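## Task

Sixteen cylinders each hide a colour on their bottom face, forming eight same-colour pairs. Reveal them two at a time by turning each colour-side up. A matching pair stays colour-side up. A non-matching pair must be turned back colour-side down before any further cylinder is turned. Keep going until all sixteen stand colour-side up, then release everything. Lifting or tipping a cylinder already counts as turning it, even if it is put straight back. A cylinder may only be returned colour-side down after it has briefly stood colour-side up on the table at the same moment as the other cylinder turned in the same round, or the task fails. A cylinder from an already matched pair cannot be that other cylinder. At the end neither gripper may hold a loose object, the two grippers may not jointly hold one, and the robot may not carry more than one fifth of the weight of any of the sixteen cylinders. A cylinder may fall over onto the table as long as no part of the robot touches it when it lands. Anything that stays in place only because the robot holds it does not count as done.

## Robot and tools

Robot: two six-joint arms with parallel grippers, named left_arm and right_arm, mounted on opposite sides of a table. The names do not refer to image sides. Scene frame: origin at the table centre, table surface at z = +0.020 m, +z up. left_arm's base sits on the +y side at (-0.005, +0.441, +0.123) m, quat_wxyz (+0.796, 0, 0, -0.606); right_arm's base is at (-0.145, -0.495, +0.049) m, quat_wxyz (+0.683, 0, 0, +0.731).

Tool execute_actions takes "actions", a list holding zero or one item, plus optional "pictures" (boolean; images come by default). An empty list only returns the current state. An item {"steps": N} with no rows is a wait: it returns when N control steps (1 to 300, each 1/30 s) have passed since the previous result, with reply time counted in. An item {"rows": [...], "steps": N} is a motion of 1 to 15 steps (default 15). Rows: 1 to 15 lists, each applied for one step; the final row repeats to fill the remaining steps. Every row has exactly 14 numbers, covering both arms even if only one moves: left_arm's waist, shoulder, elbow, wrist pitch, wrist yaw, wrist roll, opening, then the same seven for right_arm.

The six joint numbers per arm are absolute target angles in radians, in the same convention as the Joint positions line, not offsets. Ranges for each arm: waist -3.054 to 3.054, shoulder 0.000 to 3.142, elbow 0.000 to 2.356, wrist pitch -1.571 to 1.571, wrist yaw -1.571 to 1.571, wrist roll -3.142 to 3.142. A call is rejected (nothing sent) if a target exceeds an end by more than 0.010 rad and is further out than the joint's last reported angle. True ends may differ by up to 0.010 rad; a target past the true end is clipped there and the result may print "joint sent to its limit" (possibly about an earlier, still-running action). No such line does not prove there is room left.

The opening number is an absolute gripper command from -1 to 1: +1 fully open (about 0.088 m between pads), empty fingers close at about -0.80, lower values add nothing. Opening to closed takes at least about 0.5 s. To grasp, command a value well below grip_measured; a larger gap squeezes harder (about 34 N per pad at most, some grippers less). Fast closing can overshoot in force. Each gripper's readings may be off by up to roughly 1 mm, constantly within a scene.

Motion limits: each step, a joint's target is held within a lead of its measured angle: 0.211 rad for waist, shoulder, elbow; 0.213 wrist pitch; 0.267 wrist yaw; 0.228 wrist roll. If targets would move a gripper more than 70 mm from where it is, all that arm's targets are scaled back. Far moves thus take several calls. Friction may leave a joint short of its target, especially at long reach, and tiny changes may not happen; check Joint positions after moves. The simulation keeps running while you think: arms keep heading for the last row sent until they have settled or a step is HELD.

Result lines: a state line per arm (left_arm: ... | right_arm: ...) with end_effector_position (m) and end_effector_quat_wxyz plus linear and angular velocities in the scene frame; the position is the point between the pads, 3 to 4 cm behind the fingertips, and may be off, more at long reach. The fingers point along the gripper's +x, and close along its y. Joint positions and Joint velocities list each arm's six joints (rad, rad/s) then pad gap (m, m/s). grip_measured is the measured opening on the command scale. Joint torques follow the joint order without the gripper; they are whole drive output, offset and noisy, not a clean contact signal. "joint command not followed" means a clearance check altered or blocked some joint targets; HELD marks steps whose row was partly or wholly not sent. TORQUE FAULT: contact torque reached a load limit (N m: waist 18, shoulder 22.3, elbow 22.2, wrist pitch 5.86, wrist yaw 5.84, wrist roll 5.48, held weight included); that arm halts 10 s and drops the rest of the call. MOTOR HOT appears from 50 °C; at 95 °C an OVER-TEMPERATURE FAULT holds the arm, and if it does not cool within 30 to 60 s the arm and gripper lose power and go limp. Some heat carries over between scenes.

Cameras: cam_high, cam_low, cam_left_wrist, cam_right_wrist, each 504x504. zoom_image takes "camera" (one of those names) and "region" [x0, y0, x1, y1] in pixels, origin top-left, at most 504 by 504; it gives a closer look at that camera's latest image. Use it to read the revealed colours. read_manual(section="licences") returns only licence texts. finished_scene(scene) ends scene 1 or 2 irreversibly and reports success; the next scene's task then appears. If resuming from a summary, first call execute_actions with an empty list.

Avoid: dropping or knocking cylinders off the table, slamming or pushing hard, arms colliding or pressing each other (mounts included), and leaving anything gripped at the end. Objects may occasionally get a small external nudge.

Each tool is called after "Request:" by a JSON object that holds its "method" and its "body", one argument or row to a line.

## Session

Request:
{"method": "execute_actions", "body": {
  "actions": []
}}

Scene clock: 0.00 s of 17941.00 s.
left_arm: end_effector_position=(+0.0768, +0.1357, +0.4493) grip_measured=+0.839 end_effector_quat_wxyz=(+0.793, -0.020, -0.022, -0.609) end_effector_velocity=(+0.002, +0.001, -0.002) end_effector_angular_velocity=(+0.005, +0.009, +0.009) | right_arm: end_effector_position=(-0.2799, -0.0771, +0.3976) grip_measured=+0.825 end_effector_quat_wxyz=(+0.484, +0.291, +0.538, +0.626) end_effector_velocity=(+0.000, -0.000, +0.004) end_effector_angular_velocity=(+0.003, +0.025, +0.001)
Joint positions: left_arm=[-0.004  0.851  0.656  0.253  0.004 -0.005  0.08 ] | right_arm=[ 0.21   1.391  1.228  0.004 -0.097  1.298  0.079]
Joint velocities: left_arm=[ 0.002 -0.002 -0.002 -0.007 -0.007 -0.007 -0.   ] | right_arm=[-0.002 -0.002  0.002  0.007 -0.007  0.022  0.   ]
Joint torques (N m, as the arm reports them, + toward a larger angle): no reading
Motor temperatures (°C, as the motors report them): left_arm=[30 30 30 30 28 30] | right_arm=[31 29 28 32 28 29]
Heat: left arm: hottest waist 30 °C (+0.0 °C/min); right arm: hottest wrist pitch 32 °C (+0.0 °C/min).

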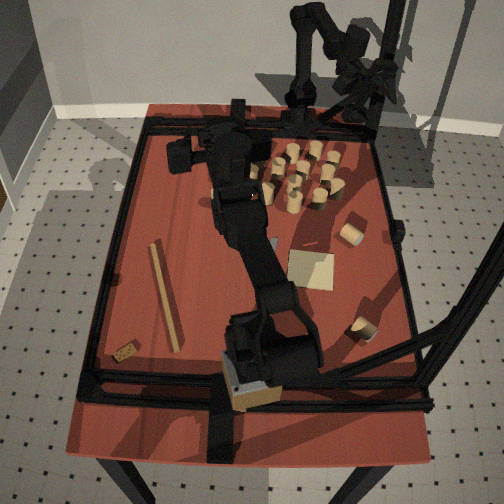

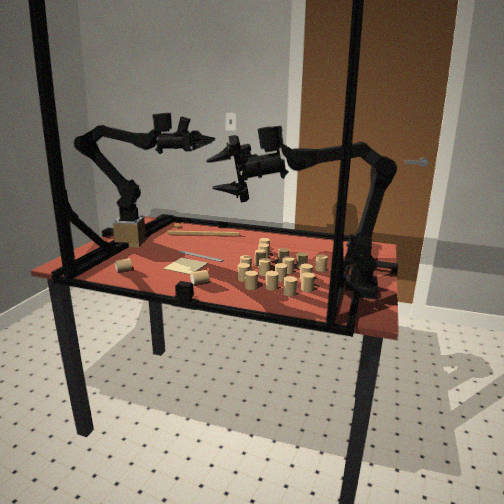

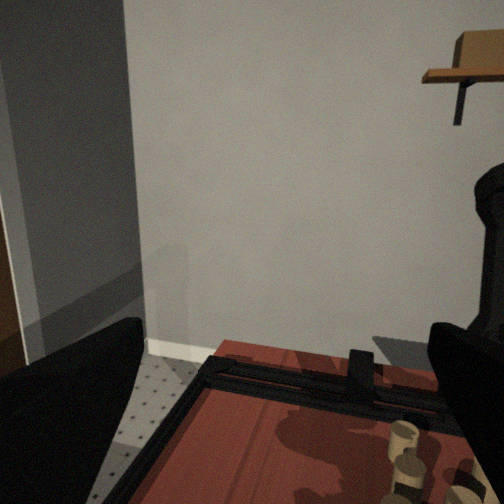

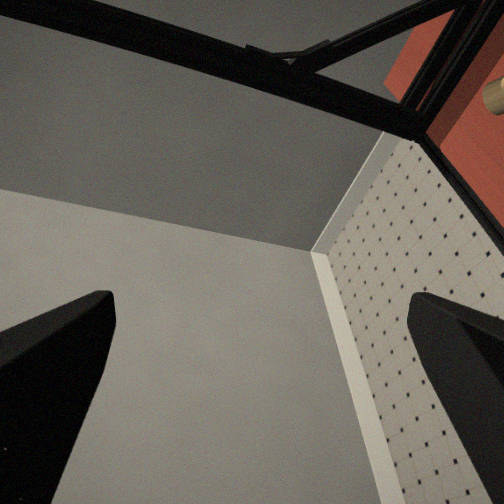

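Request:
{"method": "zoom_image", "body": {
  "camera": "cam_low",
  "region": [100, 210, 400, 320]
}}

Request:
{"method": "execute_actions", "body": {
  "actions": [
    {"rows":[[1.0,0.3,0.3,0.0,0,0,1,1.2,0.5,0.5,0,0,0,1]],"steps":15}
  ],
  "pictures": false
}}

Request:
{"method": "execute_actions", "body": {
  "actions": [
    {"steps":45}
  ]
}}

Request:
{"method": "zoom_image", "body": {
  "camera": "cam_high",
  "region": [170, 100, 400, 270]
}}

Region (100, 210, 400, 320) of cam_low's 504x504 image, scaled by 1.680, with more detail than that image has; it fills the top 185 rows of this view, and the rest is white.

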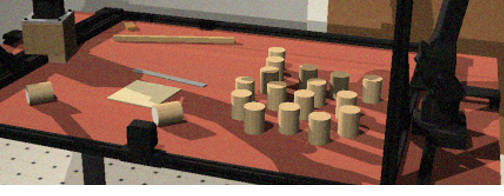

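Scene clock: 13.03 s of 17941.00 s.
left_arm: end_effector_position=(+0.2149, +0.3710, +0.3668) grip_measured=+1.000 end_effector_quat_wxyz=(+0.988, -0.002, -0.001, -0.152) end_effector_velocity=(+0.001, +0.003, -0.002) end_effector_angular_velocity=(+0.009, +0.005, +0.020) | right_arm: end_effector_position=(-0.3661, -0.3121, +0.3243) grip_measured=+0.988 end_effector_quat_wxyz=(+0.375, +0.046, +0.269, +0.886) end_effector_velocity=(+0.001, +0.001, +0.001) end_effector_angular_velocity=(+0.009, +0.001, +0.001)
Joint positions: left_arm=[ 0.995  0.303  0.305  0.001 -0.001 -0.004  0.088] | right_arm=[0.891 0.712 0.574 0.015 0.155 0.559 0.087]
Joint velocities: left_arm=[-0.002 -0.002 -0.002 -0.007 -0.022  0.007  0.   ] | right_arm=[-0.007 -0.002 -0.002  0.007 -0.007 -0.007 -0.   ]
Joint torques (N m, as the arm reports them, + toward a larger angle): left_arm=[ 0.23 -0.37  7.09  1.93  0.06  0.14] | right_arm=[ 0.68 -1.49  8.4   1.66 -0.12  0.08]
Motor temperatures (°C, as the motors report them): left_arm=[30 30 32 32 28 30] | right_arm=[32 30 31 34 28 29]
Heat: left arm: hottest elbow 32 °C (+9.2 °C/min); right arm: hottest wrist pitch 34 °C (+9.2 °C/min).
TORQUE FAULT: the external load on joint 5 (wrist yaw) of the right arm reached its load limit, and that arm stopped for 10 seconds. A torque fault stops only its own arm. That arm's remaining commands of this call were not run. That arm holds where it stopped, with its grip as last carried out, and accepts commands again: back off and push less far. That arm stops again, at the same cost, whenever a joint's load reaches its limit.
The stop of the right arm began at step 91 of this call (marked STOPPED below). From that step on that arm followed nothing that you had sent. 1 of its steps, steps kept back included, did not run and will not run. Nothing is kept back now, and the robot has no last target.
Steps of this call (steps 1 to 76: nothing new was sent; steps 77 to 91: all 15 steps of this action; steps 92 to 391: the stop continued). Readings (joint positions):
77: left_arm=[0.014 0.829 0.637 0.234 0.014 -0.005] | right_arm=[0.226 1.368 1.204 0.015 -0.065 1.256]
78: left_arm=[0.056 0.786 0.604 0.185 0.014 -0.006] | right_arm=[0.267 1.330 1.157 0.006 -0.046 1.199]
80: left_arm=[0.151 0.689 0.515 0.108 0.008 -0.006] | right_arm=[0.370 1.237 1.057 -0.001 -0.033 1.093]
84: left_arm=[0.392 0.458 0.337 0.009 0.004 -0.006] | right_arm=[0.589 1.037 0.861 -0.000 -0.015 0.865]
91: left_arm=[0.851 0.308 0.307 0.002 0.004 -0.005] | right_arm=[0.893 0.704 0.574 0.012 0.171 0.534] STOPPED (the right arm)
391: the state above

Scene clock: 13.07 s of 17941.00 s.
left_arm: end_effector_position=(+0.2149, +0.3710, +0.3668) grip_measured=+1.000 end_effector_quat_wxyz=(+0.988, -0.002, -0.001, -0.152) end_effector_velocity=(-0.001, -0.001, +0.003) end_effector_angular_velocity=(-0.011, -0.009, -0.010) | right_arm: end_effector_position=(-0.3661, -0.3121, +0.3243) grip_measured=+0.988 end_effector_quat_wxyz=(+0.375, +0.046, +0.269, +0.886) end_effector_velocity=(-0.002, -0.002, -0.003) end_effector_angular_velocity=(-0.004, -0.014, +0.020)
Joint positions: left_arm=[ 0.995  0.303  0.305  0.001 -0.001 -0.004  0.088] | right_arm=[0.891 0.712 0.574 0.015 0.155 0.559 0.087]
Joint velocities: left_arm=[-0.002 -0.002  0.002  0.007  0.007 -0.007  0.   ] | right_arm=[-0.002  0.002 -0.002 -0.007 -0.022 -0.007  0.   ]
Joint torques (N m, as the arm reports them, + toward a larger angle): left_arm=[ 0.21 -0.38  7.07  1.95  0.06  0.15] | right_arm=[ 0.55 -1.53  8.32  1.65 -0.13  0.07]
Motor temperatures (°C, as the motors report them): left_arm=[30 30 32 32 28 30] | right_arm=[32 30 31 34 28 29]
Heat: left arm: hottest elbow 32 °C (+9.2 °C/min); right arm: hottest wrist pitch 34 °C (+9.2 °C/min).
A stop began in an earlier call of the same reply, so what this call sent did not run. Send another action.
Steps of this call (step 1: nothing new was sent). Readings (joint positions):
1: the state above

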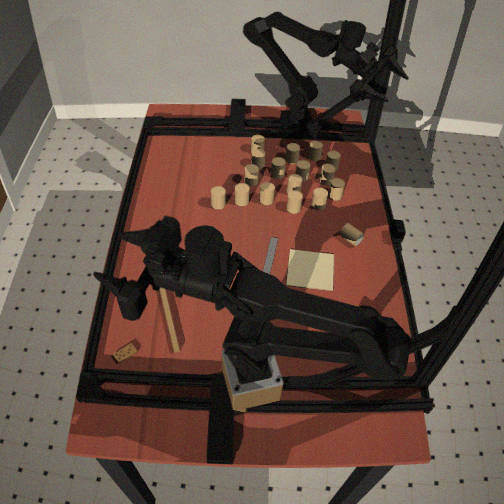

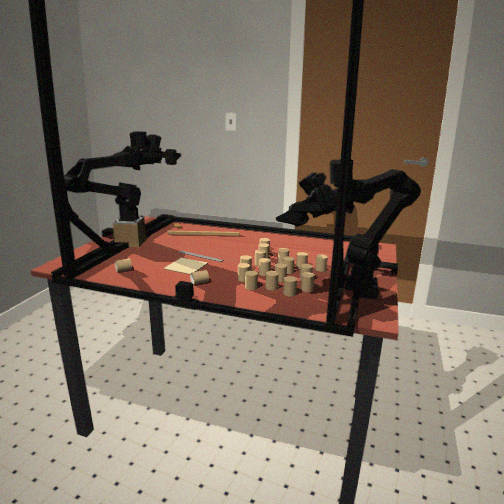

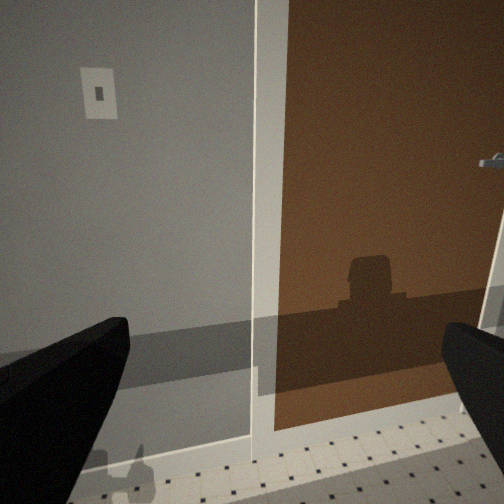

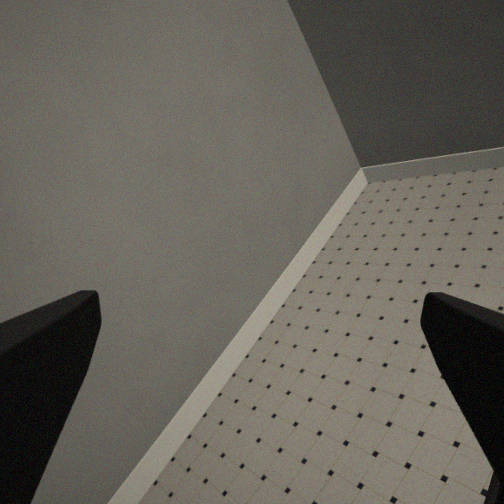

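Region (170, 100, 400, 270) of cam_high's 504x504 image, scaled by 2.191, with more detail than that image has; it fills the top 373 rows of this view, and the rest is white.

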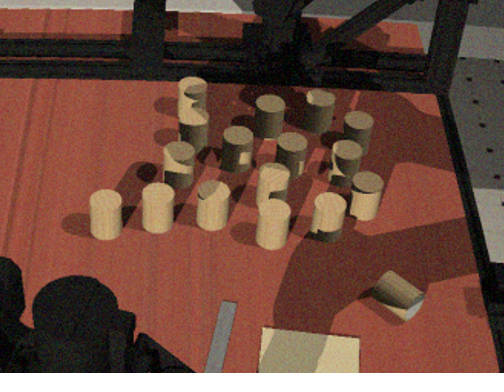

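Request:
{"method": "execute_actions", "body": {
  "actions": [
    {"rows":[[1.0,0.3,0.3,0.0,0,0,1,0.6,0.71,0.57,0,0.15,0.56,1],[1.0,0.3,0.3,0.0,0,0,1,0.4,0.71,0.57,0,0.15,0.56,1],[1.0,0.3,0.3,0.0,0,0,1,0.3,0.71,0.57,0,0.15,0.56,1],[1.0,0.3,0.3,0.0,0,0,1,0.2,0.71,0.57,0,0.15,0.56,1],[1.0,0.3,0.3,0.0,0,0,1,0.1,0.71,0.57,0,0.15,0.56,1],[1.0,0.3,0.3,0.0,0,0,1,-0.07,0.71,0.57,0,0.15,0.56,1],[1.0,0.3,0.3,0.0,0,0,1,-0.07,0.71,0.57,0,0.15,0.56,1],[1.0,0.3,0.3,0.0,0,0,1,-0.07,0.71,0.57,0,0.15,0.56,1],[1.0,0.3,0.3,0.0,0,0,1,-0.07,1.4,1.75,-1.57,0,0,1]],"steps":15}
  ],
  "pictures": false
}}

Request:
{"method": "execute_actions", "body": {
  "actions": [
    {"steps":60}
  ]
}}

Scene clock: 54.43 s of 17941.00 s.
left_arm: end_effector_position=(+0.2150, +0.3716, +0.3667) grip_measured=+1.000 end_effector_quat_wxyz=(+0.989, -0.002, -0.001, -0.151) end_effector_velocity=(-0.001, -0.003, -0.002) end_effector_angular_velocity=(-0.005, +0.009, -0.015) | right_arm: end_effector_position=(-0.1616, -0.1572, +0.2993) grip_measured=+0.988 end_effector_quat_wxyz=(+0.675, -0.173, +0.229, +0.680) end_effector_velocity=(+0.312, +0.226, -0.132) end_effector_angular_velocity=(-1.898, -1.142, -0.247)
Joint positions: left_arm=[ 0.997  0.303  0.305  0.001 -0.001 -0.004  0.088] | right_arm=[-0.013  1.118  0.989 -0.446  0.017  0.103  0.087]
Joint velocities: left_arm=[-0.007 -0.002 -0.002 -0.007  0.007 -0.007  0.   ] | right_arm=[-0.979  1.858  1.893 -1.971 -0.051 -1.267 -0.   ]
Joint torques (N m, as the arm reports them, + toward a larger angle): left_arm=[ 0.21 -0.36  7.15  1.94  0.05  0.13] | right_arm=[ 1.2  -3.1   8.36  1.08 -0.31 -0.11]
Motor temperatures (°C, as the motors report them): left_arm=[30 30 35 36 28 30] | right_arm=[32 30 35 39 28 29]
Heat: left arm: hottest wrist pitch 36 °C (+6.6 °C/min); right arm: hottest wrist pitch 39 °C (+7.7 °C/min).
Steps of this call (steps 1 to 90: nothing new was sent; then 37.87 s passed at rest; steps 91 to 105: all 15 steps of this action). Readings (joint positions):
91: left_arm=[0.995 0.303 0.305 0.001 -0.001 -0.004] | right_arm=[0.864 0.712 0.574 0.015 0.136 0.559]
92: left_arm=[0.996 0.303 0.305 0.001 -0.001 -0.004] | right_arm=[0.800 0.712 0.574 0.012 0.139 0.560]
94: left_arm=[0.997 0.303 0.305 0.001 -0.001 -0.004] | right_arm=[0.667 0.712 0.574 0.005 0.148 0.560]
98: left_arm=[0.997 0.303 0.305 0.001 -0.001 -0.004] | right_arm=[0.404 0.712 0.574 0.002 0.148 0.560]
105: the state above

Scene clock: 56.43 s of 17941.00 s.
left_arm: end_effector_position=(+0.2150, +0.3716, +0.3667) grip_measured=+1.000 end_effector_quat_wxyz=(+0.989, -0.002, -0.001, -0.151) end_effector_velocity=(-0.000, +0.001, +0.001) end_effector_angular_velocity=(-0.009, -0.005, +0.005) | right_arm: end_effector_position=(-0.1451, -0.2353, +0.3486) grip_measured=+0.988 end_effector_quat_wxyz=(+0.583, -0.402, +0.403, +0.580) end_effector_velocity=(-0.003, -0.005, -0.002) end_effector_angular_velocity=(-0.022, +0.018, +0.012)
Joint positions: left_arm=[ 0.997  0.303  0.305  0.001 -0.001 -0.004  0.088] | right_arm=[-0.068  1.394  1.744 -1.561  0.003  0.003  0.087]
Joint velocities: left_arm=[-0.002 -0.002 -0.002  0.007 -0.007 -0.007  0.   ] | right_arm=[-0.002 -0.002 -0.002 -0.022 -0.022 -0.007 -0.   ]
Joint torques (N m, as the arm reports them, + toward a larger angle): left_arm=[ 0.22 -0.4   7.16  1.95  0.06  0.13] | right_arm=[-0.24 -3.97  6.58  0.55 -0.13 -0.08]
Motor temperatures (°C, as the motors report them): left_arm=[30 30 35 36 28 30] | right_arm=[32 30 35 39 28 29]
Heat: left arm: hottest wrist pitch 36 °C (+6.4 °C/min); right arm: hottest wrist pitch 39 °C (+7.4 °C/min).
joint sent to its limit (right arm) — the command would take joint 4 (wrist pitch) past its lower limit, so that joint was sent only as far as its limit.
Steps of this call (steps 1 to 45: the robot went on to your last target; steps 46 to 60: nothing new was sent). Readings (joint positions):
1: left_arm=[0.997 0.303 0.305 0.001 -0.001 -0.004] | right_arm=[-0.038 1.180 1.052 -0.512 0.015 0.070]
2: left_arm=[0.997 0.303 0.305 0.001 -0.001 -0.004] | right_arm=[-0.052 1.242 1.116 -0.577 0.012 0.048]
4: left_arm=[0.997 0.303 0.305 0.001 -0.001 -0.004] | right_arm=[-0.063 1.341 1.237 -0.707 0.007 0.023]
8: left_arm=[0.997 0.303 0.305 0.001 -0.001 -0.004] | right_arm=[-0.066 1.408 1.461 -0.975 0.004 0.007]
60: the state above
All arms were judged still, so your last target was given up. Only a new action makes them travel on or press farther. Fingers that are still opening or closing keep moving.

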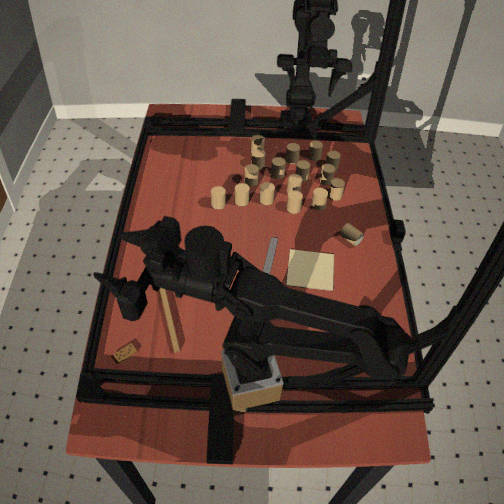

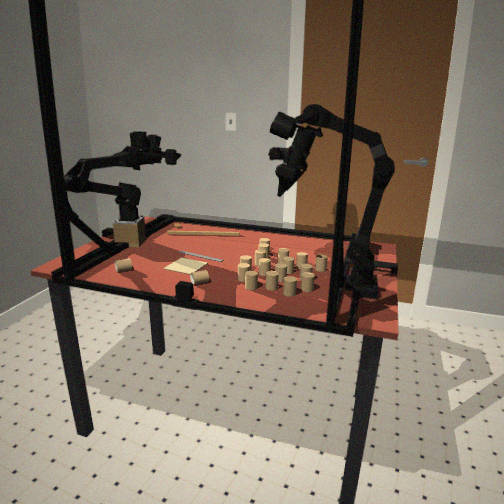

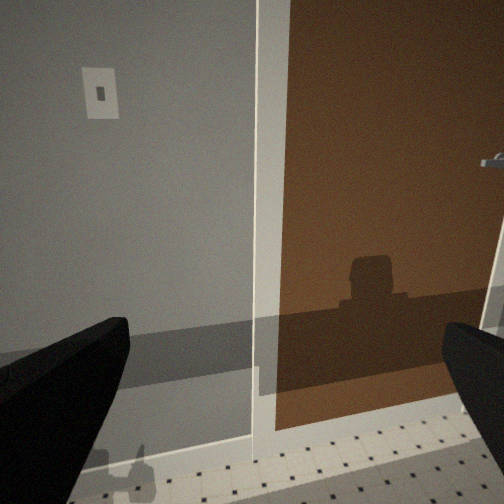

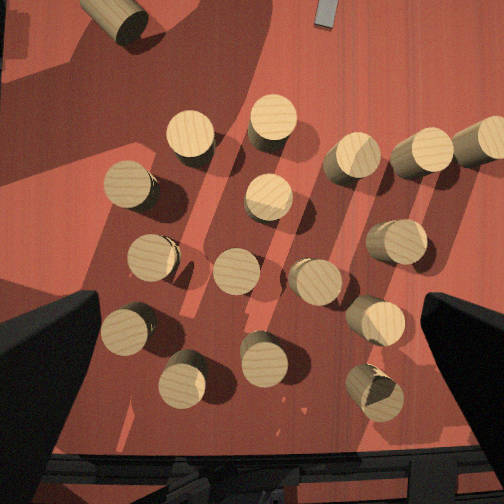

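Request:
{"method": "execute_actions", "body": {
  "actions": [
    {"rows":[[1.0,0.3,0.3,0.0,0,0,1,-0.125,2.169,1.958,-1.36,0,0,0.5]],"steps":15}
  ],
  "pictures": false
}}

Request:
{"method": "execute_actions", "body": {
  "actions": [
    {"steps":30}
  ]
}}

Scene clock: 66.53 s of 17941.00 s.
left_arm: end_effector_position=(+0.2151, +0.3716, +0.3665) grip_measured=+1.000 end_effector_quat_wxyz=(+0.989, -0.002, -0.001, -0.151) end_effector_velocity=(+0.001, +0.003, -0.005) end_effector_angular_velocity=(-0.000, +0.023, +0.020) | right_arm: end_effector_position=(-0.1232, -0.0779, +0.1881) grip_measured=+0.501 end_effector_quat_wxyz=(+0.531, -0.468, +0.496, +0.503) end_effector_velocity=(+0.004, +0.044, -0.494) end_effector_angular_velocity=(-1.236, +0.074, -0.014)
Joint positions: left_arm=[ 0.998  0.303  0.305  0.001 -0.001 -0.004  0.088] | right_arm=[-0.122  2.094  1.951 -1.359 -0.002  0.002  0.064]
Joint velocities: left_arm=[-0.002 -0.002 -0.002 -0.022 -0.022 -0.007  0.   ] | right_arm=[-0.007  1.238 -0.007  0.007 -0.007  0.007 -0.001]
Joint torques (N m, as the arm reports them, + toward a larger angle): left_arm=[ 0.22 -0.34  7.2   1.94  0.05  0.11] | right_arm=[ -0.35 -12.15   7.12   0.08   0.01  -0.04]
Motor temperatures (°C, as the motors report them): left_arm=[30 30 35 36 28 30] | right_arm=[32 30 35 38 28 29]
Heat: left arm: hottest wrist pitch 36 °C (+5.0 °C/min); right arm: hottest wrist pitch 38 °C (+5.0 °C/min).
Steps of this call (steps 1 to 90: nothing new was sent; then 6.60 s passed at rest; steps 91 to 105: all 15 steps of this action). Readings (joint positions):
91: left_arm=[0.997 0.303 0.305 0.001 -0.001 -0.004] | right_arm=[-0.073 1.417 1.770 -1.556 -0.000 0.002]
92: left_arm=[0.997 0.303 0.305 0.001 -0.001 -0.004] | right_arm=[-0.084 1.451 1.815 -1.496 -0.001 0.002]
94: left_arm=[0.997 0.303 0.305 0.001 -0.001 -0.004] | right_arm=[-0.105 1.546 1.907 -1.408 -0.001 0.002]
98: left_arm=[0.998 0.303 0.305 0.001 -0.001 -0.004] | right_arm=[-0.121 1.742 1.951 -1.372 -0.002 0.002]
105: the state above

Scene clock: 67.53 s of 17941.00 s.
left_arm: end_effector_position=(+0.2151, +0.3716, +0.3665) grip_measured=+1.000 end_effector_quat_wxyz=(+0.989, -0.002, -0.001, -0.151) end_effector_velocity=(-0.000, -0.001, -0.002) end_effector_angular_velocity=(-0.005, +0.009, -0.000) | right_arm: end_effector_position=(-0.1230, -0.0760, +0.1550) grip_measured=+0.500 end_effector_quat_wxyz=(+0.510, -0.489, +0.518, +0.483) end_effector_velocity=(-0.000, +0.000, -0.001) end_effector_angular_velocity=(+0.004, +0.022, +0.014)
Joint positions: left_arm=[ 0.998  0.303  0.305  0.001 -0.001 -0.004  0.088] | right_arm=[-0.122  2.178  1.953 -1.359 -0.002  0.002  0.064]
Joint velocities: left_arm=[-0.007 -0.002 -0.002 -0.007 -0.007 -0.007  0.   ] | right_arm=[-0.007 -0.002 -0.007  0.007 -0.022 -0.022 -0.   ]
Joint torques (N m, as the arm reports them, + toward a larger angle): left_arm=[ 0.21 -0.35  7.23  1.94  0.06  0.12] | right_arm=[ -0.19 -12.09   6.81   0.04   0.01  -0.06]
Motor temperatures (°C, as the motors report them): left_arm=[30 30 36 36 28 30] | right_arm=[32 30 35 38 28 29]
Heat: left arm: hottest elbow 36 °C (+5.0 °C/min); right arm: hottest wrist pitch 38 °C (+5.0 °C/min).
Steps of this call (steps 1 to 30: the robot went on to your last target). Readings (joint positions):
1: left_arm=[0.998 0.303 0.305 0.001 -0.001 -0.004] | right_arm=[-0.122 2.130 1.951 -1.359 -0.002 0.002]
2: left_arm=[0.998 0.303 0.305 0.001 -0.001 -0.004] | right_arm=[-0.122 2.157 1.948 -1.359 -0.002 0.002]
4: left_arm=[0.998 0.303 0.305 0.001 -0.001 -0.004] | right_arm=[-0.122 2.181 1.945 -1.359 -0.002 0.002]
8: left_arm=[0.998 0.303 0.305 0.001 -0.001 -0.004] | right_arm=[-0.122 2.178 1.951 -1.359 -0.002 0.002]
30: the state above
All arms were judged still, so your last target was given up. Only a new action makes them travel on or press farther. Fingers that are still opening or closing keep moving.

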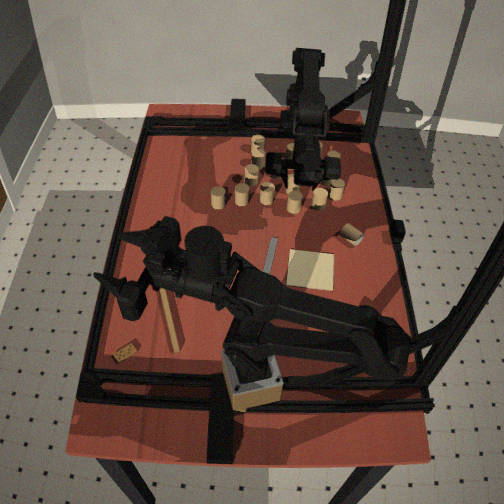

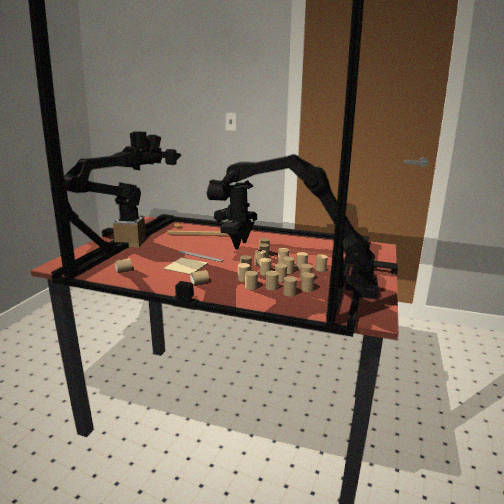

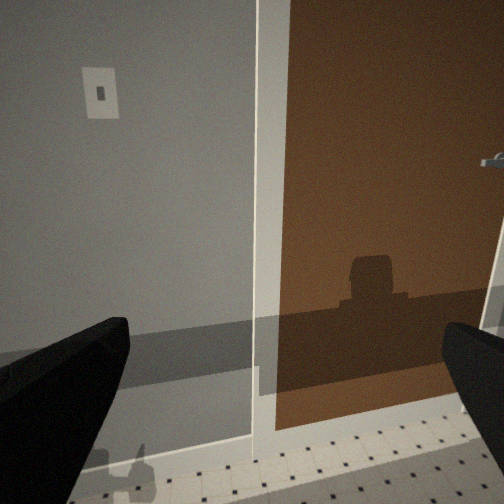

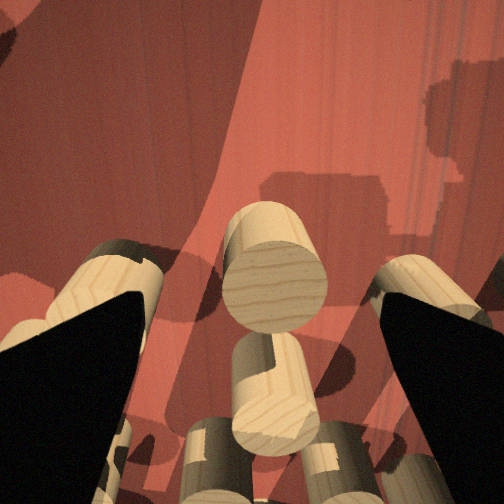

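Request:
{"method": "execute_actions", "body": {
  "actions": [
    {"rows":[[1.0,0.3,0.3,0.0,0,0,1,-0.143,2.128,1.736,-1.17,0,0,0.5]],"steps":15}
  ]
}}

Scene clock: 72.37 s of 17941.00 s.
left_arm: end_effector_position=(+0.2150, +0.3716, +0.3664) grip_measured=+1.000 end_effector_quat_wxyz=(+0.989, -0.002, -0.001, -0.151) end_effector_velocity=(-0.001, -0.002, -0.002) end_effector_angular_velocity=(-0.019, +0.014, -0.010) | right_arm: end_effector_position=(-0.1148, -0.0852, +0.1170) grip_measured=+0.500 end_effector_quat_wxyz=(+0.518, -0.480, +0.519, +0.481) end_effector_velocity=(+0.002, +0.001, +0.000) end_effector_angular_velocity=(+0.008, +0.007, -0.000)
Joint positions: left_arm=[ 0.998  0.302  0.304  0.001 -0.001 -0.004  0.088] | right_arm=[-0.143  2.139  1.741 -1.172 -0.002  0.002  0.064]
Joint velocities: left_arm=[-0.002 -0.002 -0.002 -0.007  0.007 -0.022  0.   ] | right_arm=[-0.007 -0.002 -0.002  0.007 -0.007 -0.007 -0.   ]
Joint torques (N m, as the arm reports them, + toward a larger angle): left_arm=[ 0.16 -0.33  7.24  1.94  0.05  0.11] | right_arm=[ -0.05 -12.     5.71   0.2    0.01  -0.04]
Motor temperatures (°C, as the motors report them): left_arm=[30 30 36 37 28 30] | right_arm=[32 32 35 37 28 29]
Heat: left arm: hottest wrist pitch 37 °C (+5.1 °C/min); right arm: hottest wrist pitch 37 °C (+3.0 °C/min).
Steps of this call (steps 1 to 90: nothing new was sent; then 1.33 s passed at rest; steps 91 to 105: all 15 steps of this action). Readings (joint positions):
91: left_arm=[0.998 0.302 0.304 0.001 -0.001 -0.004] | right_arm=[-0.123 2.168 1.918 -1.311 -0.002 0.002]
92: left_arm=[0.998 0.302 0.304 0.001 -0.001 -0.004] | right_arm=[-0.126 2.150 1.867 -1.256 -0.002 0.002]
94: left_arm=[0.998 0.302 0.304 0.001 -0.001 -0.004] | right_arm=[-0.134 2.139 1.797 -1.217 -0.002 0.002]
98: left_arm=[0.998 0.302 0.304 0.001 -0.001 -0.004] | right_arm=[-0.143 2.140 1.741 -1.184 -0.002 0.002]
105: the state above

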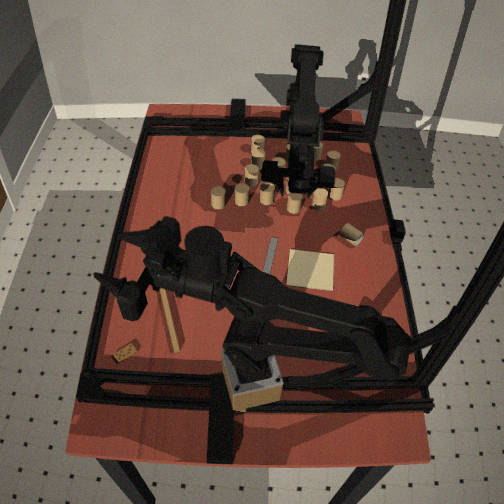

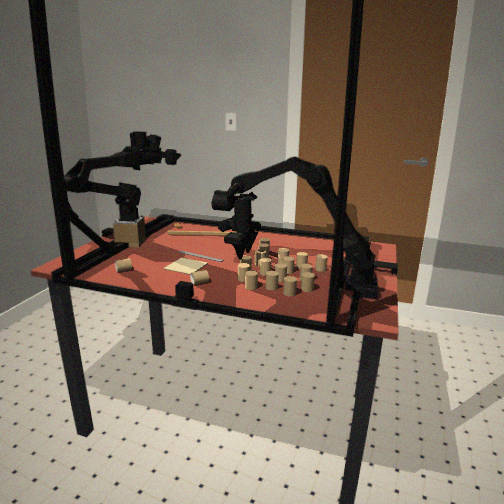

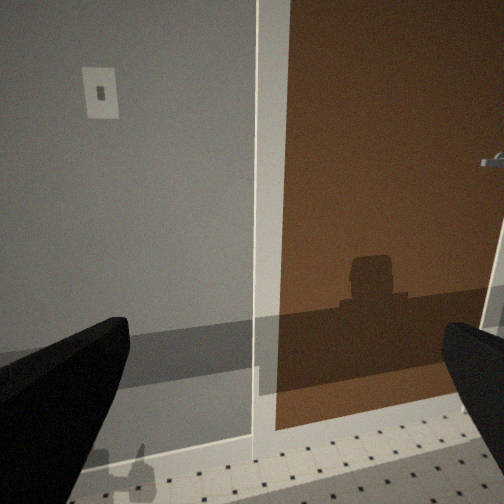

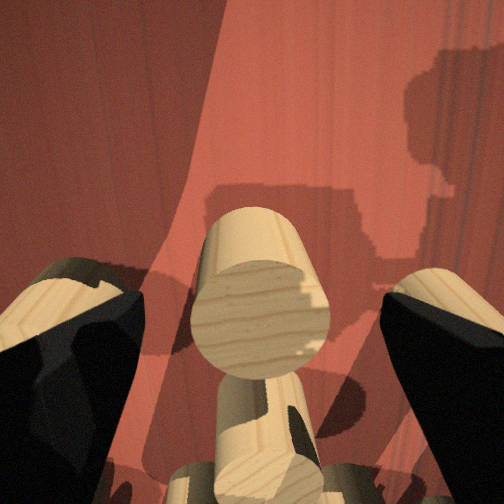

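Request:
{"method": "execute_actions", "body": {
  "actions": [
    {"rows":[[1.0,0.3,0.3,0.0,0,0,1,-0.143,2.128,1.736,-1.17,0,0,0.27],[1.0,0.3,0.3,0.0,0,0,1,-0.143,2.128,1.736,-1.17,0,0,0.27],[1.0,0.3,0.3,0.0,0,0,1,-0.143,2.128,1.736,-1.17,0,0,0.27],[1.0,0.3,0.3,0.0,0,0,1,-0.143,2.134,1.71,-1.14,0,0,0.27],[1.0,0.3,0.3,0.0,0,0,1,-0.143,2.141,1.685,-1.11,0,0,0.27],[1.0,0.3,0.3,0.0,0,0,1,-0.143,2.148,1.66,-1.075,0,0,0.27],[1.0,0.3,0.3,0.0,0,0,1,-0.143,2.155,1.635,-1.045,0,0,0.27]],"steps":15}
  ],
  "pictures": false
}}

Request:
{"method": "execute_actions", "body": {
  "actions": [
    {"rows":[[1.0,0.3,0.3,0.0,0,0,1,-0.143,2.155,1.635,-1.045,0,0,0.1],[1.0,0.3,0.3,0.0,0,0,1,-0.143,2.155,1.635,-1.045,0,0,0.0],[1.0,0.3,0.3,0.0,0,0,1,-0.143,2.155,1.635,-1.045,0,0,-0.1],[1.0,0.3,0.3,0.0,0,0,1,-0.143,2.155,1.635,-1.045,0,0,-0.3]],"steps":15}
  ]
}}

Request:
{"method": "zoom_image", "body": {
  "camera": "cam_low",
  "region": [190, 190, 310, 300]
}}

Scene clock: 79.80 s of 17941.00 s.
left_arm: end_effector_position=(+0.2150, +0.3716, +0.3664) grip_measured=+1.000 end_effector_quat_wxyz=(+0.989, -0.002, -0.001, -0.151) end_effector_velocity=(-0.000, +0.001, +0.001) end_effector_angular_velocity=(-0.009, -0.005, +0.005) | right_arm: end_effector_position=(-0.1149, -0.0857, +0.0892) grip_measured=+0.271 end_effector_quat_wxyz=(+0.522, -0.476, +0.515, +0.485) end_effector_velocity=(+0.002, +0.007, -0.001) end_effector_angular_velocity=(+0.032, +0.005, -0.015)
Joint positions: left_arm=[ 0.998  0.302  0.304  0.001 -0.001 -0.004  0.088] | right_arm=[-0.143  2.148  1.641 -1.048 -0.002  0.002  0.052]
Joint velocities: left_arm=[-0.002 -0.002 -0.002  0.007 -0.007 -0.007  0.   ] | right_arm=[-0.007  0.002 -0.002  0.037 -0.007  0.007 -0.001]
Joint torques (N m, as the arm reports them, + toward a larger angle): left_arm=[ 0.18 -0.3   7.31  1.94  0.05  0.13] | right_arm=[-0.03 -9.89  5.5   0.21  0.01 -0.04]
Motor temperatures (°C, as the motors report them): left_arm=[30 30 36 37 28 30] | right_arm=[32 35 34 36 28 29]
Heat: left arm: hottest wrist pitch 37 °C (+4.0 °C/min); right arm: hottest wrist pitch 36 °C (+1.0 °C/min).
Steps of this call (steps 1 to 15: the robot went on to your last target; steps 16 to 90: nothing new was sent; then 3.93 s passed at rest; steps 91 to 105: all 15 steps of this action). Readings (joint positions):
91: left_arm=[0.998 0.302 0.304 0.001 -0.001 -0.004] | right_arm=[-0.143 2.139 1.740 -1.171 -0.002 0.002]
92: left_arm=[0.998 0.302 0.304 0.001 -0.001 -0.004] | right_arm=[-0.143 2.139 1.740 -1.171 -0.002 0.002]
94: left_arm=[0.998 0.302 0.304 0.001 -0.001 -0.004] | right_arm=[-0.143 2.139 1.736 -1.164 -0.002 0.002]
98: left_arm=[0.998 0.302 0.304 0.001 -0.001 -0.004] | right_arm=[-0.143 2.139 1.679 -1.081 -0.002 0.002]
105: the state above

Scene clock: 80.30 s of 17941.00 s.
left_arm: end_effector_position=(+0.2150, +0.3716, +0.3664) grip_measured=+1.000 end_effector_quat_wxyz=(+0.989, -0.002, -0.001, -0.151) end_effector_velocity=(+0.001, +0.003, -0.002) end_effector_angular_velocity=(-0.005, +0.009, +0.020) | right_arm: end_effector_position=(-0.1148, -0.0853, +0.0890) grip_measured=+0.000 end_effector_quat_wxyz=(+0.523, -0.476, +0.515, +0.485) end_effector_velocity=(-0.002, -0.005, +0.002) end_effector_angular_velocity=(-0.016, +0.008, +0.025)
Joint positions: left_arm=[ 0.998  0.302  0.304  0.001 -0.001 -0.004  0.088] | right_arm=[-0.143  2.148  1.641 -1.047 -0.002  0.002  0.039]
Joint velocities: left_arm=[-0.002 -0.002 -0.002 -0.007 -0.022 -0.007  0.   ] | right_arm=[ 0.002 -0.007 -0.002 -0.022 -0.007 -0.022 -0.   ]
Joint torques (N m, as the arm reports them, + toward a larger angle): left_arm=[ 0.19 -0.31  7.27  1.96  0.06  0.1 ] | right_arm=[ 0.03 -9.84  5.45  0.24  0.04 -0.03]
Motor temperatures (°C, as the motors report them): left_arm=[30 30 36 37 28 30] | right_arm=[32 35 34 36 28 29]
Heat: left arm: hottest wrist pitch 37 °C (+4.1 °C/min); right arm: hottest wrist pitch 36 °C (+1.0 °C/min).
Steps of this call (steps 1 to 15: all 15 steps of this action). Readings (joint positions):
1: left_arm=[0.998 0.302 0.304 0.001 -0.001 -0.004] | right_arm=[-0.143 2.148 1.641 -1.047 -0.002 0.002]
2: left_arm=[0.998 0.302 0.304 0.001 -0.001 -0.004] | right_arm=[-0.143 2.148 1.641 -1.047 -0.002 0.002]
4: left_arm=[0.998 0.302 0.304 0.001 -0.001 -0.004] | right_arm=[-0.143 2.148 1.641 -1.047 -0.002 0.002]
8: left_arm=[0.998 0.302 0.304 0.001 -0.001 -0.004] | right_arm=[-0.143 2.148 1.641 -1.047 -0.002 0.002]
15: the state above

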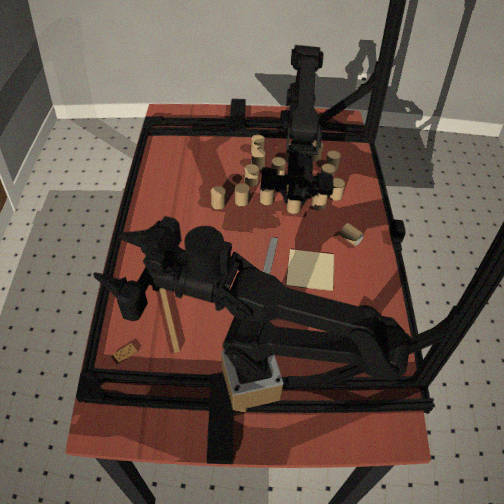

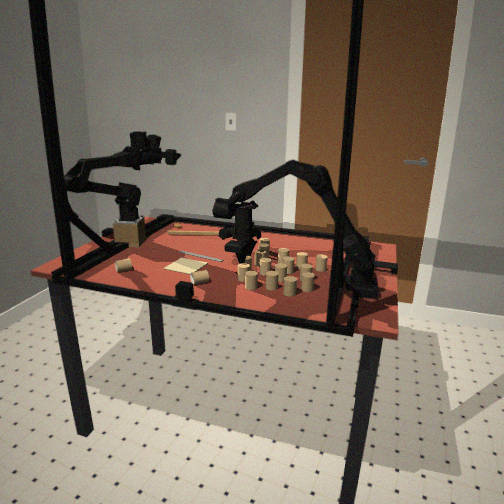

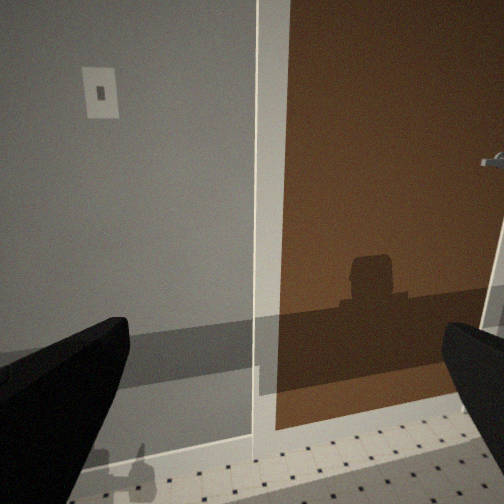

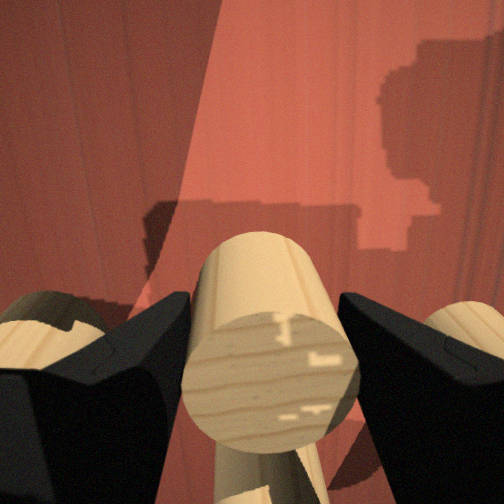

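Region (190, 190, 310, 300) of cam_low's 504x504 image, scaled by 4.200, with more detail than that image has; it fills the top 462 rows of this view, and the rest is white.

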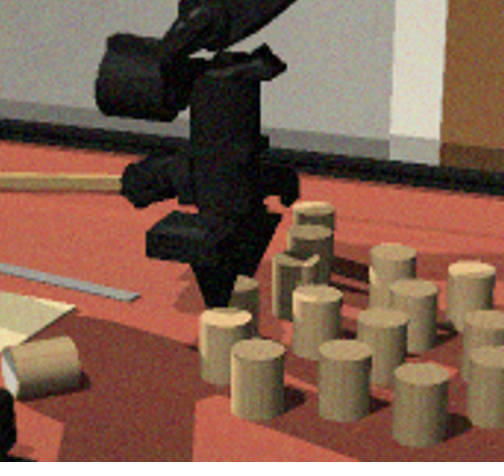

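Request:
{"method": "execute_actions", "body": {
  "actions": [
    {"rows":[[-0.418,0.8,0.3,0.5,0,0,0.6,-0.143,2.14,1.7,-1.13,0,0,-0.3],[-0.418,0.8,0.3,0.5,0,0,0.6,-0.143,2.13,1.76,-1.2,0,0,-0.3],[-0.418,0.8,0.3,0.5,0,0,0.6,-0.143,2.12,1.82,-1.27,0,0,-0.3],[-0.418,0.8,0.3,0.5,0,0,0.6,-0.143,2.11,1.88,-1.34,0,0,-0.3],[-0.418,0.8,0.3,0.5,0,0,0.6,-0.143,2.1,1.9,-1.37,0,0,-0.3]],"steps":12}
  ],
  "pictures": false
}}

Request:
{"method": "execute_actions", "body": {
  "actions": [
    {"rows":[[-0.418,1.477,0.387,1.089,0,0,0.6,-0.217,1.404,0.70,0.704,0,1.571,-0.3]],"steps":15}
  ],
  "pictures": false
}}

Request:
{"method": "execute_actions", "body": {
  "actions": [
    {"steps":40}
  ]
}}

Scene clock: 92.43 s of 17941.00 s.
left_arm: end_effector_position=(+0.1428, +0.1831, +0.3512) grip_measured=+0.603 end_effector_quat_wxyz=(+0.866, -0.000, +0.002, -0.499) end_effector_velocity=(-0.495, -0.292, +0.028) end_effector_angular_velocity=(-0.129, -0.065, -1.924) | right_arm: end_effector_position=(-0.1152, -0.0895, +0.1731) grip_measured=+0.000 end_effector_quat_wxyz=(+0.521, -0.477, +0.516, +0.483) end_effector_velocity=(+0.001, -0.017, -0.001) end_effector_angular_velocity=(-0.080, +0.013, +0.000)
Joint positions: left_arm=[ 0.25   0.792  0.301  0.488 -0.006 -0.003  0.069] | right_arm=[-0.143  2.096  1.897 -1.361 -0.002  0.001  0.039]
Joint velocities: left_arm=[-1.946  0.051 -0.002  0.198 -0.022 -0.007 -0.002] | right_arm=[-0.007  0.002  0.002 -0.081 -0.007 -0.007 -0.   ]
Joint torques (N m, as the arm reports them, + toward a larger angle): left_arm=[-0.11 -1.52  7.59  2.1   0.22  0.08] | right_arm=[  0.01 -10.24   6.44  -0.06   0.03  -0.03]
Motor temperatures (°C, as the motors report them): left_arm=[30 30 36 37 28 30] | right_arm=[32 37 34 36 28 29]
Heat: left arm: hottest wrist pitch 37 °C (+3.0 °C/min); right arm: hottest shoulder 37 °C (+0.0 °C/min).
Steps of this call (steps 1 to 15: the robot went on to your last target; steps 16 to 352: nothing new was sent; steps 353 to 364: all 12 steps of this action). Readings (joint positions):
353: left_arm=[0.967 0.337 0.301 0.049 -0.015 -0.003] | right_arm=[-0.143 2.149 1.649 -1.063 -0.002 0.001]
354: left_arm=[0.901 0.398 0.302 0.130 -0.013 -0.003] | right_arm=[-0.143 2.149 1.670 -1.105 -0.002 0.001]
356: left_arm=[0.769 0.531 0.305 0.257 -0.007 -0.003] | right_arm=[-0.143 2.149 1.743 -1.217 -0.002 0.001]
360: left_arm=[0.508 0.747 0.305 0.442 -0.006 -0.003] | right_arm=[-0.143 2.115 1.874 -1.333 -0.002 0.001]
364: the state above

Scene clock: 92.93 s of 17941.00 s.
left_arm: end_effector_position=(-0.0594, +0.0658, +0.2984) grip_measured=+0.600 end_effector_quat_wxyz=(+0.655, +0.002, +0.004, -0.756) end_effector_velocity=(-0.015, +0.001, +0.031) end_effector_angular_velocity=(-0.161, +0.030, -0.034) | right_arm: end_effector_position=(-0.0881, -0.1198, +0.2181) grip_measured=+0.001 end_effector_quat_wxyz=(+0.733, +0.133, +0.548, +0.381) end_effector_velocity=(-0.006, -0.037, -0.372) end_effector_angular_velocity=(+0.502, +1.412, -1.442)
Joint positions: left_arm=[-0.412  1.47   0.383  1.078  0.001 -0.003  0.068] | right_arm=[-0.219  1.402  0.996 -0.373  0.001  1.036  0.039]
Joint velocities: left_arm=[-0.042  0.027 -0.007  0.198 -0.007 -0.007  0.   ] | right_arm=[-0.002 -0.046 -1.707  1.941 -0.007  2.059  0.   ]
Joint torques (N m, as the arm reports them, + toward a larger angle): left_arm=[-0.27 -4.12  6.62  2.21  0.03  0.09] | right_arm=[ 0.19 -5.15  4.26  0.86 -0.06  0.07]
Motor temperatures (°C, as the motors report them): left_arm=[30 30 36 37 28 30] | right_arm=[32 37 34 36 28 29]
Heat: left arm: hottest wrist pitch 37 °C (+3.0 °C/min); right arm: hottest shoulder 37 °C (+0.0 °C/min).
Steps of this call (steps 1 to 15: all 15 steps of this action). Readings (joint positions):
1: left_arm=[0.186 0.827 0.309 0.536 -0.006 -0.003] | right_arm=[-0.146 2.068 1.860 -1.309 -0.004 0.050]
2: left_arm=[0.122 0.888 0.329 0.609 -0.006 -0.003] | right_arm=[-0.158 2.025 1.788 -1.233 -0.005 0.124]
4: left_arm=[-0.006 1.019 0.367 0.746 -0.006 -0.003] | right_arm=[-0.192 1.920 1.650 -1.111 -0.002 0.266]
8: left_arm=[-0.248 1.256 0.383 0.979 -0.006 -0.003] | right_arm=[-0.224 1.677 1.401 -0.846 0.001 0.545]
15: the state above

Scene clock: 94.27 s of 17941.00 s.
left_arm: end_effector_position=(-0.0607, +0.0658, +0.2996) grip_measured=+0.600 end_effector_quat_wxyz=(+0.653, -0.000, +0.002, -0.757) end_effector_velocity=(-0.004, +0.000, +0.000) end_effector_angular_velocity=(+0.001, -0.008, -0.015) | right_arm: end_effector_position=(-0.0820, -0.0797, +0.2965) grip_measured=+0.000 end_effector_quat_wxyz=(+0.540, +0.534, +0.463, +0.458) end_effector_velocity=(+0.002, -0.001, -0.005) end_effector_angular_velocity=(-0.021, +0.011, -0.000)
Joint positions: left_arm=[-0.416  1.472  0.383  1.087  0.001 -0.003  0.068] | right_arm=[-0.219  1.409  0.698  0.701  0.001  1.568  0.039]
Joint velocities: left_arm=[-0.007 -0.002  0.002 -0.007  0.007  0.007 -0.   ] | right_arm=[-0.007 -0.002 -0.002 -0.022 -0.007  0.007  0.   ]
Joint torques (N m, as the arm reports them, + toward a larger angle): left_arm=[-0.25 -3.78  6.6   2.18  0.01  0.09] | right_arm=[ 0.09 -6.64  7.45  1.61 -0.08  0.08]
Motor temperatures (°C, as the motors report them): left_arm=[30 30 36 37 28 30] | right_arm=[32 37 34 36 28 29]
Heat: left arm: hottest wrist pitch 37 °C (+3.0 °C/min); right arm: hottest shoulder 37 °C (+0.0 °C/min).
Steps of this call (steps 1 to 40: the robot went on to your last target). Readings (joint positions):
1: left_arm=[-0.413 1.470 0.383 1.084 0.001 -0.003] | right_arm=[-0.219 1.401 0.938 -0.308 0.001 1.106]
2: left_arm=[-0.414 1.471 0.383 1.086 0.001 -0.003] | right_arm=[-0.219 1.402 0.874 -0.243 0.001 1.176]
4: left_arm=[-0.414 1.471 0.382 1.086 0.001 -0.003] | right_arm=[-0.219 1.406 0.764 -0.126 0.001 1.319]
8: left_arm=[-0.415 1.472 0.383 1.087 0.001 -0.003] | right_arm=[-0.219 1.417 0.692 0.124 0.001 1.516]
40: the state above

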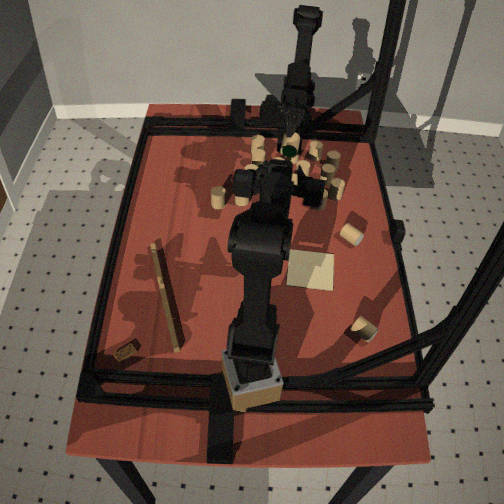

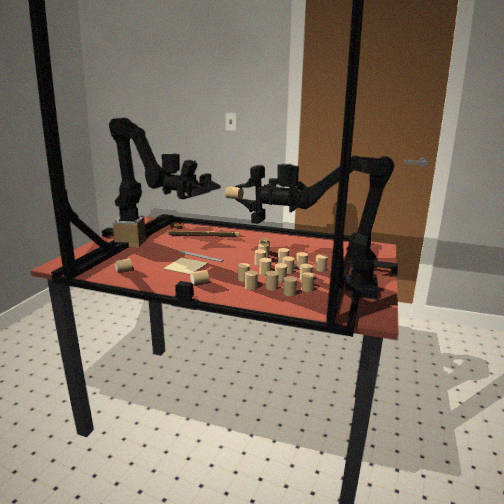

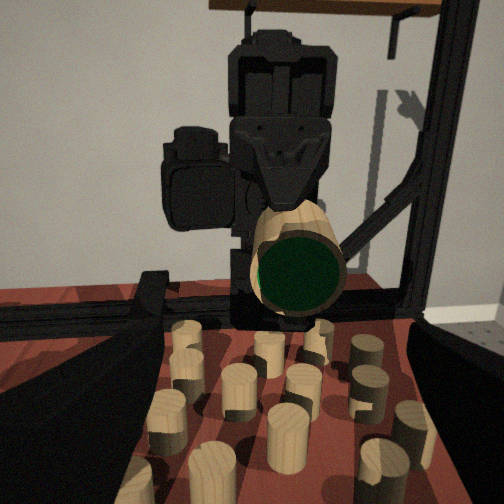

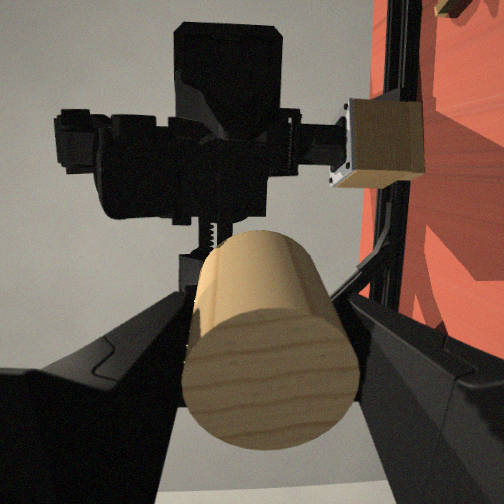

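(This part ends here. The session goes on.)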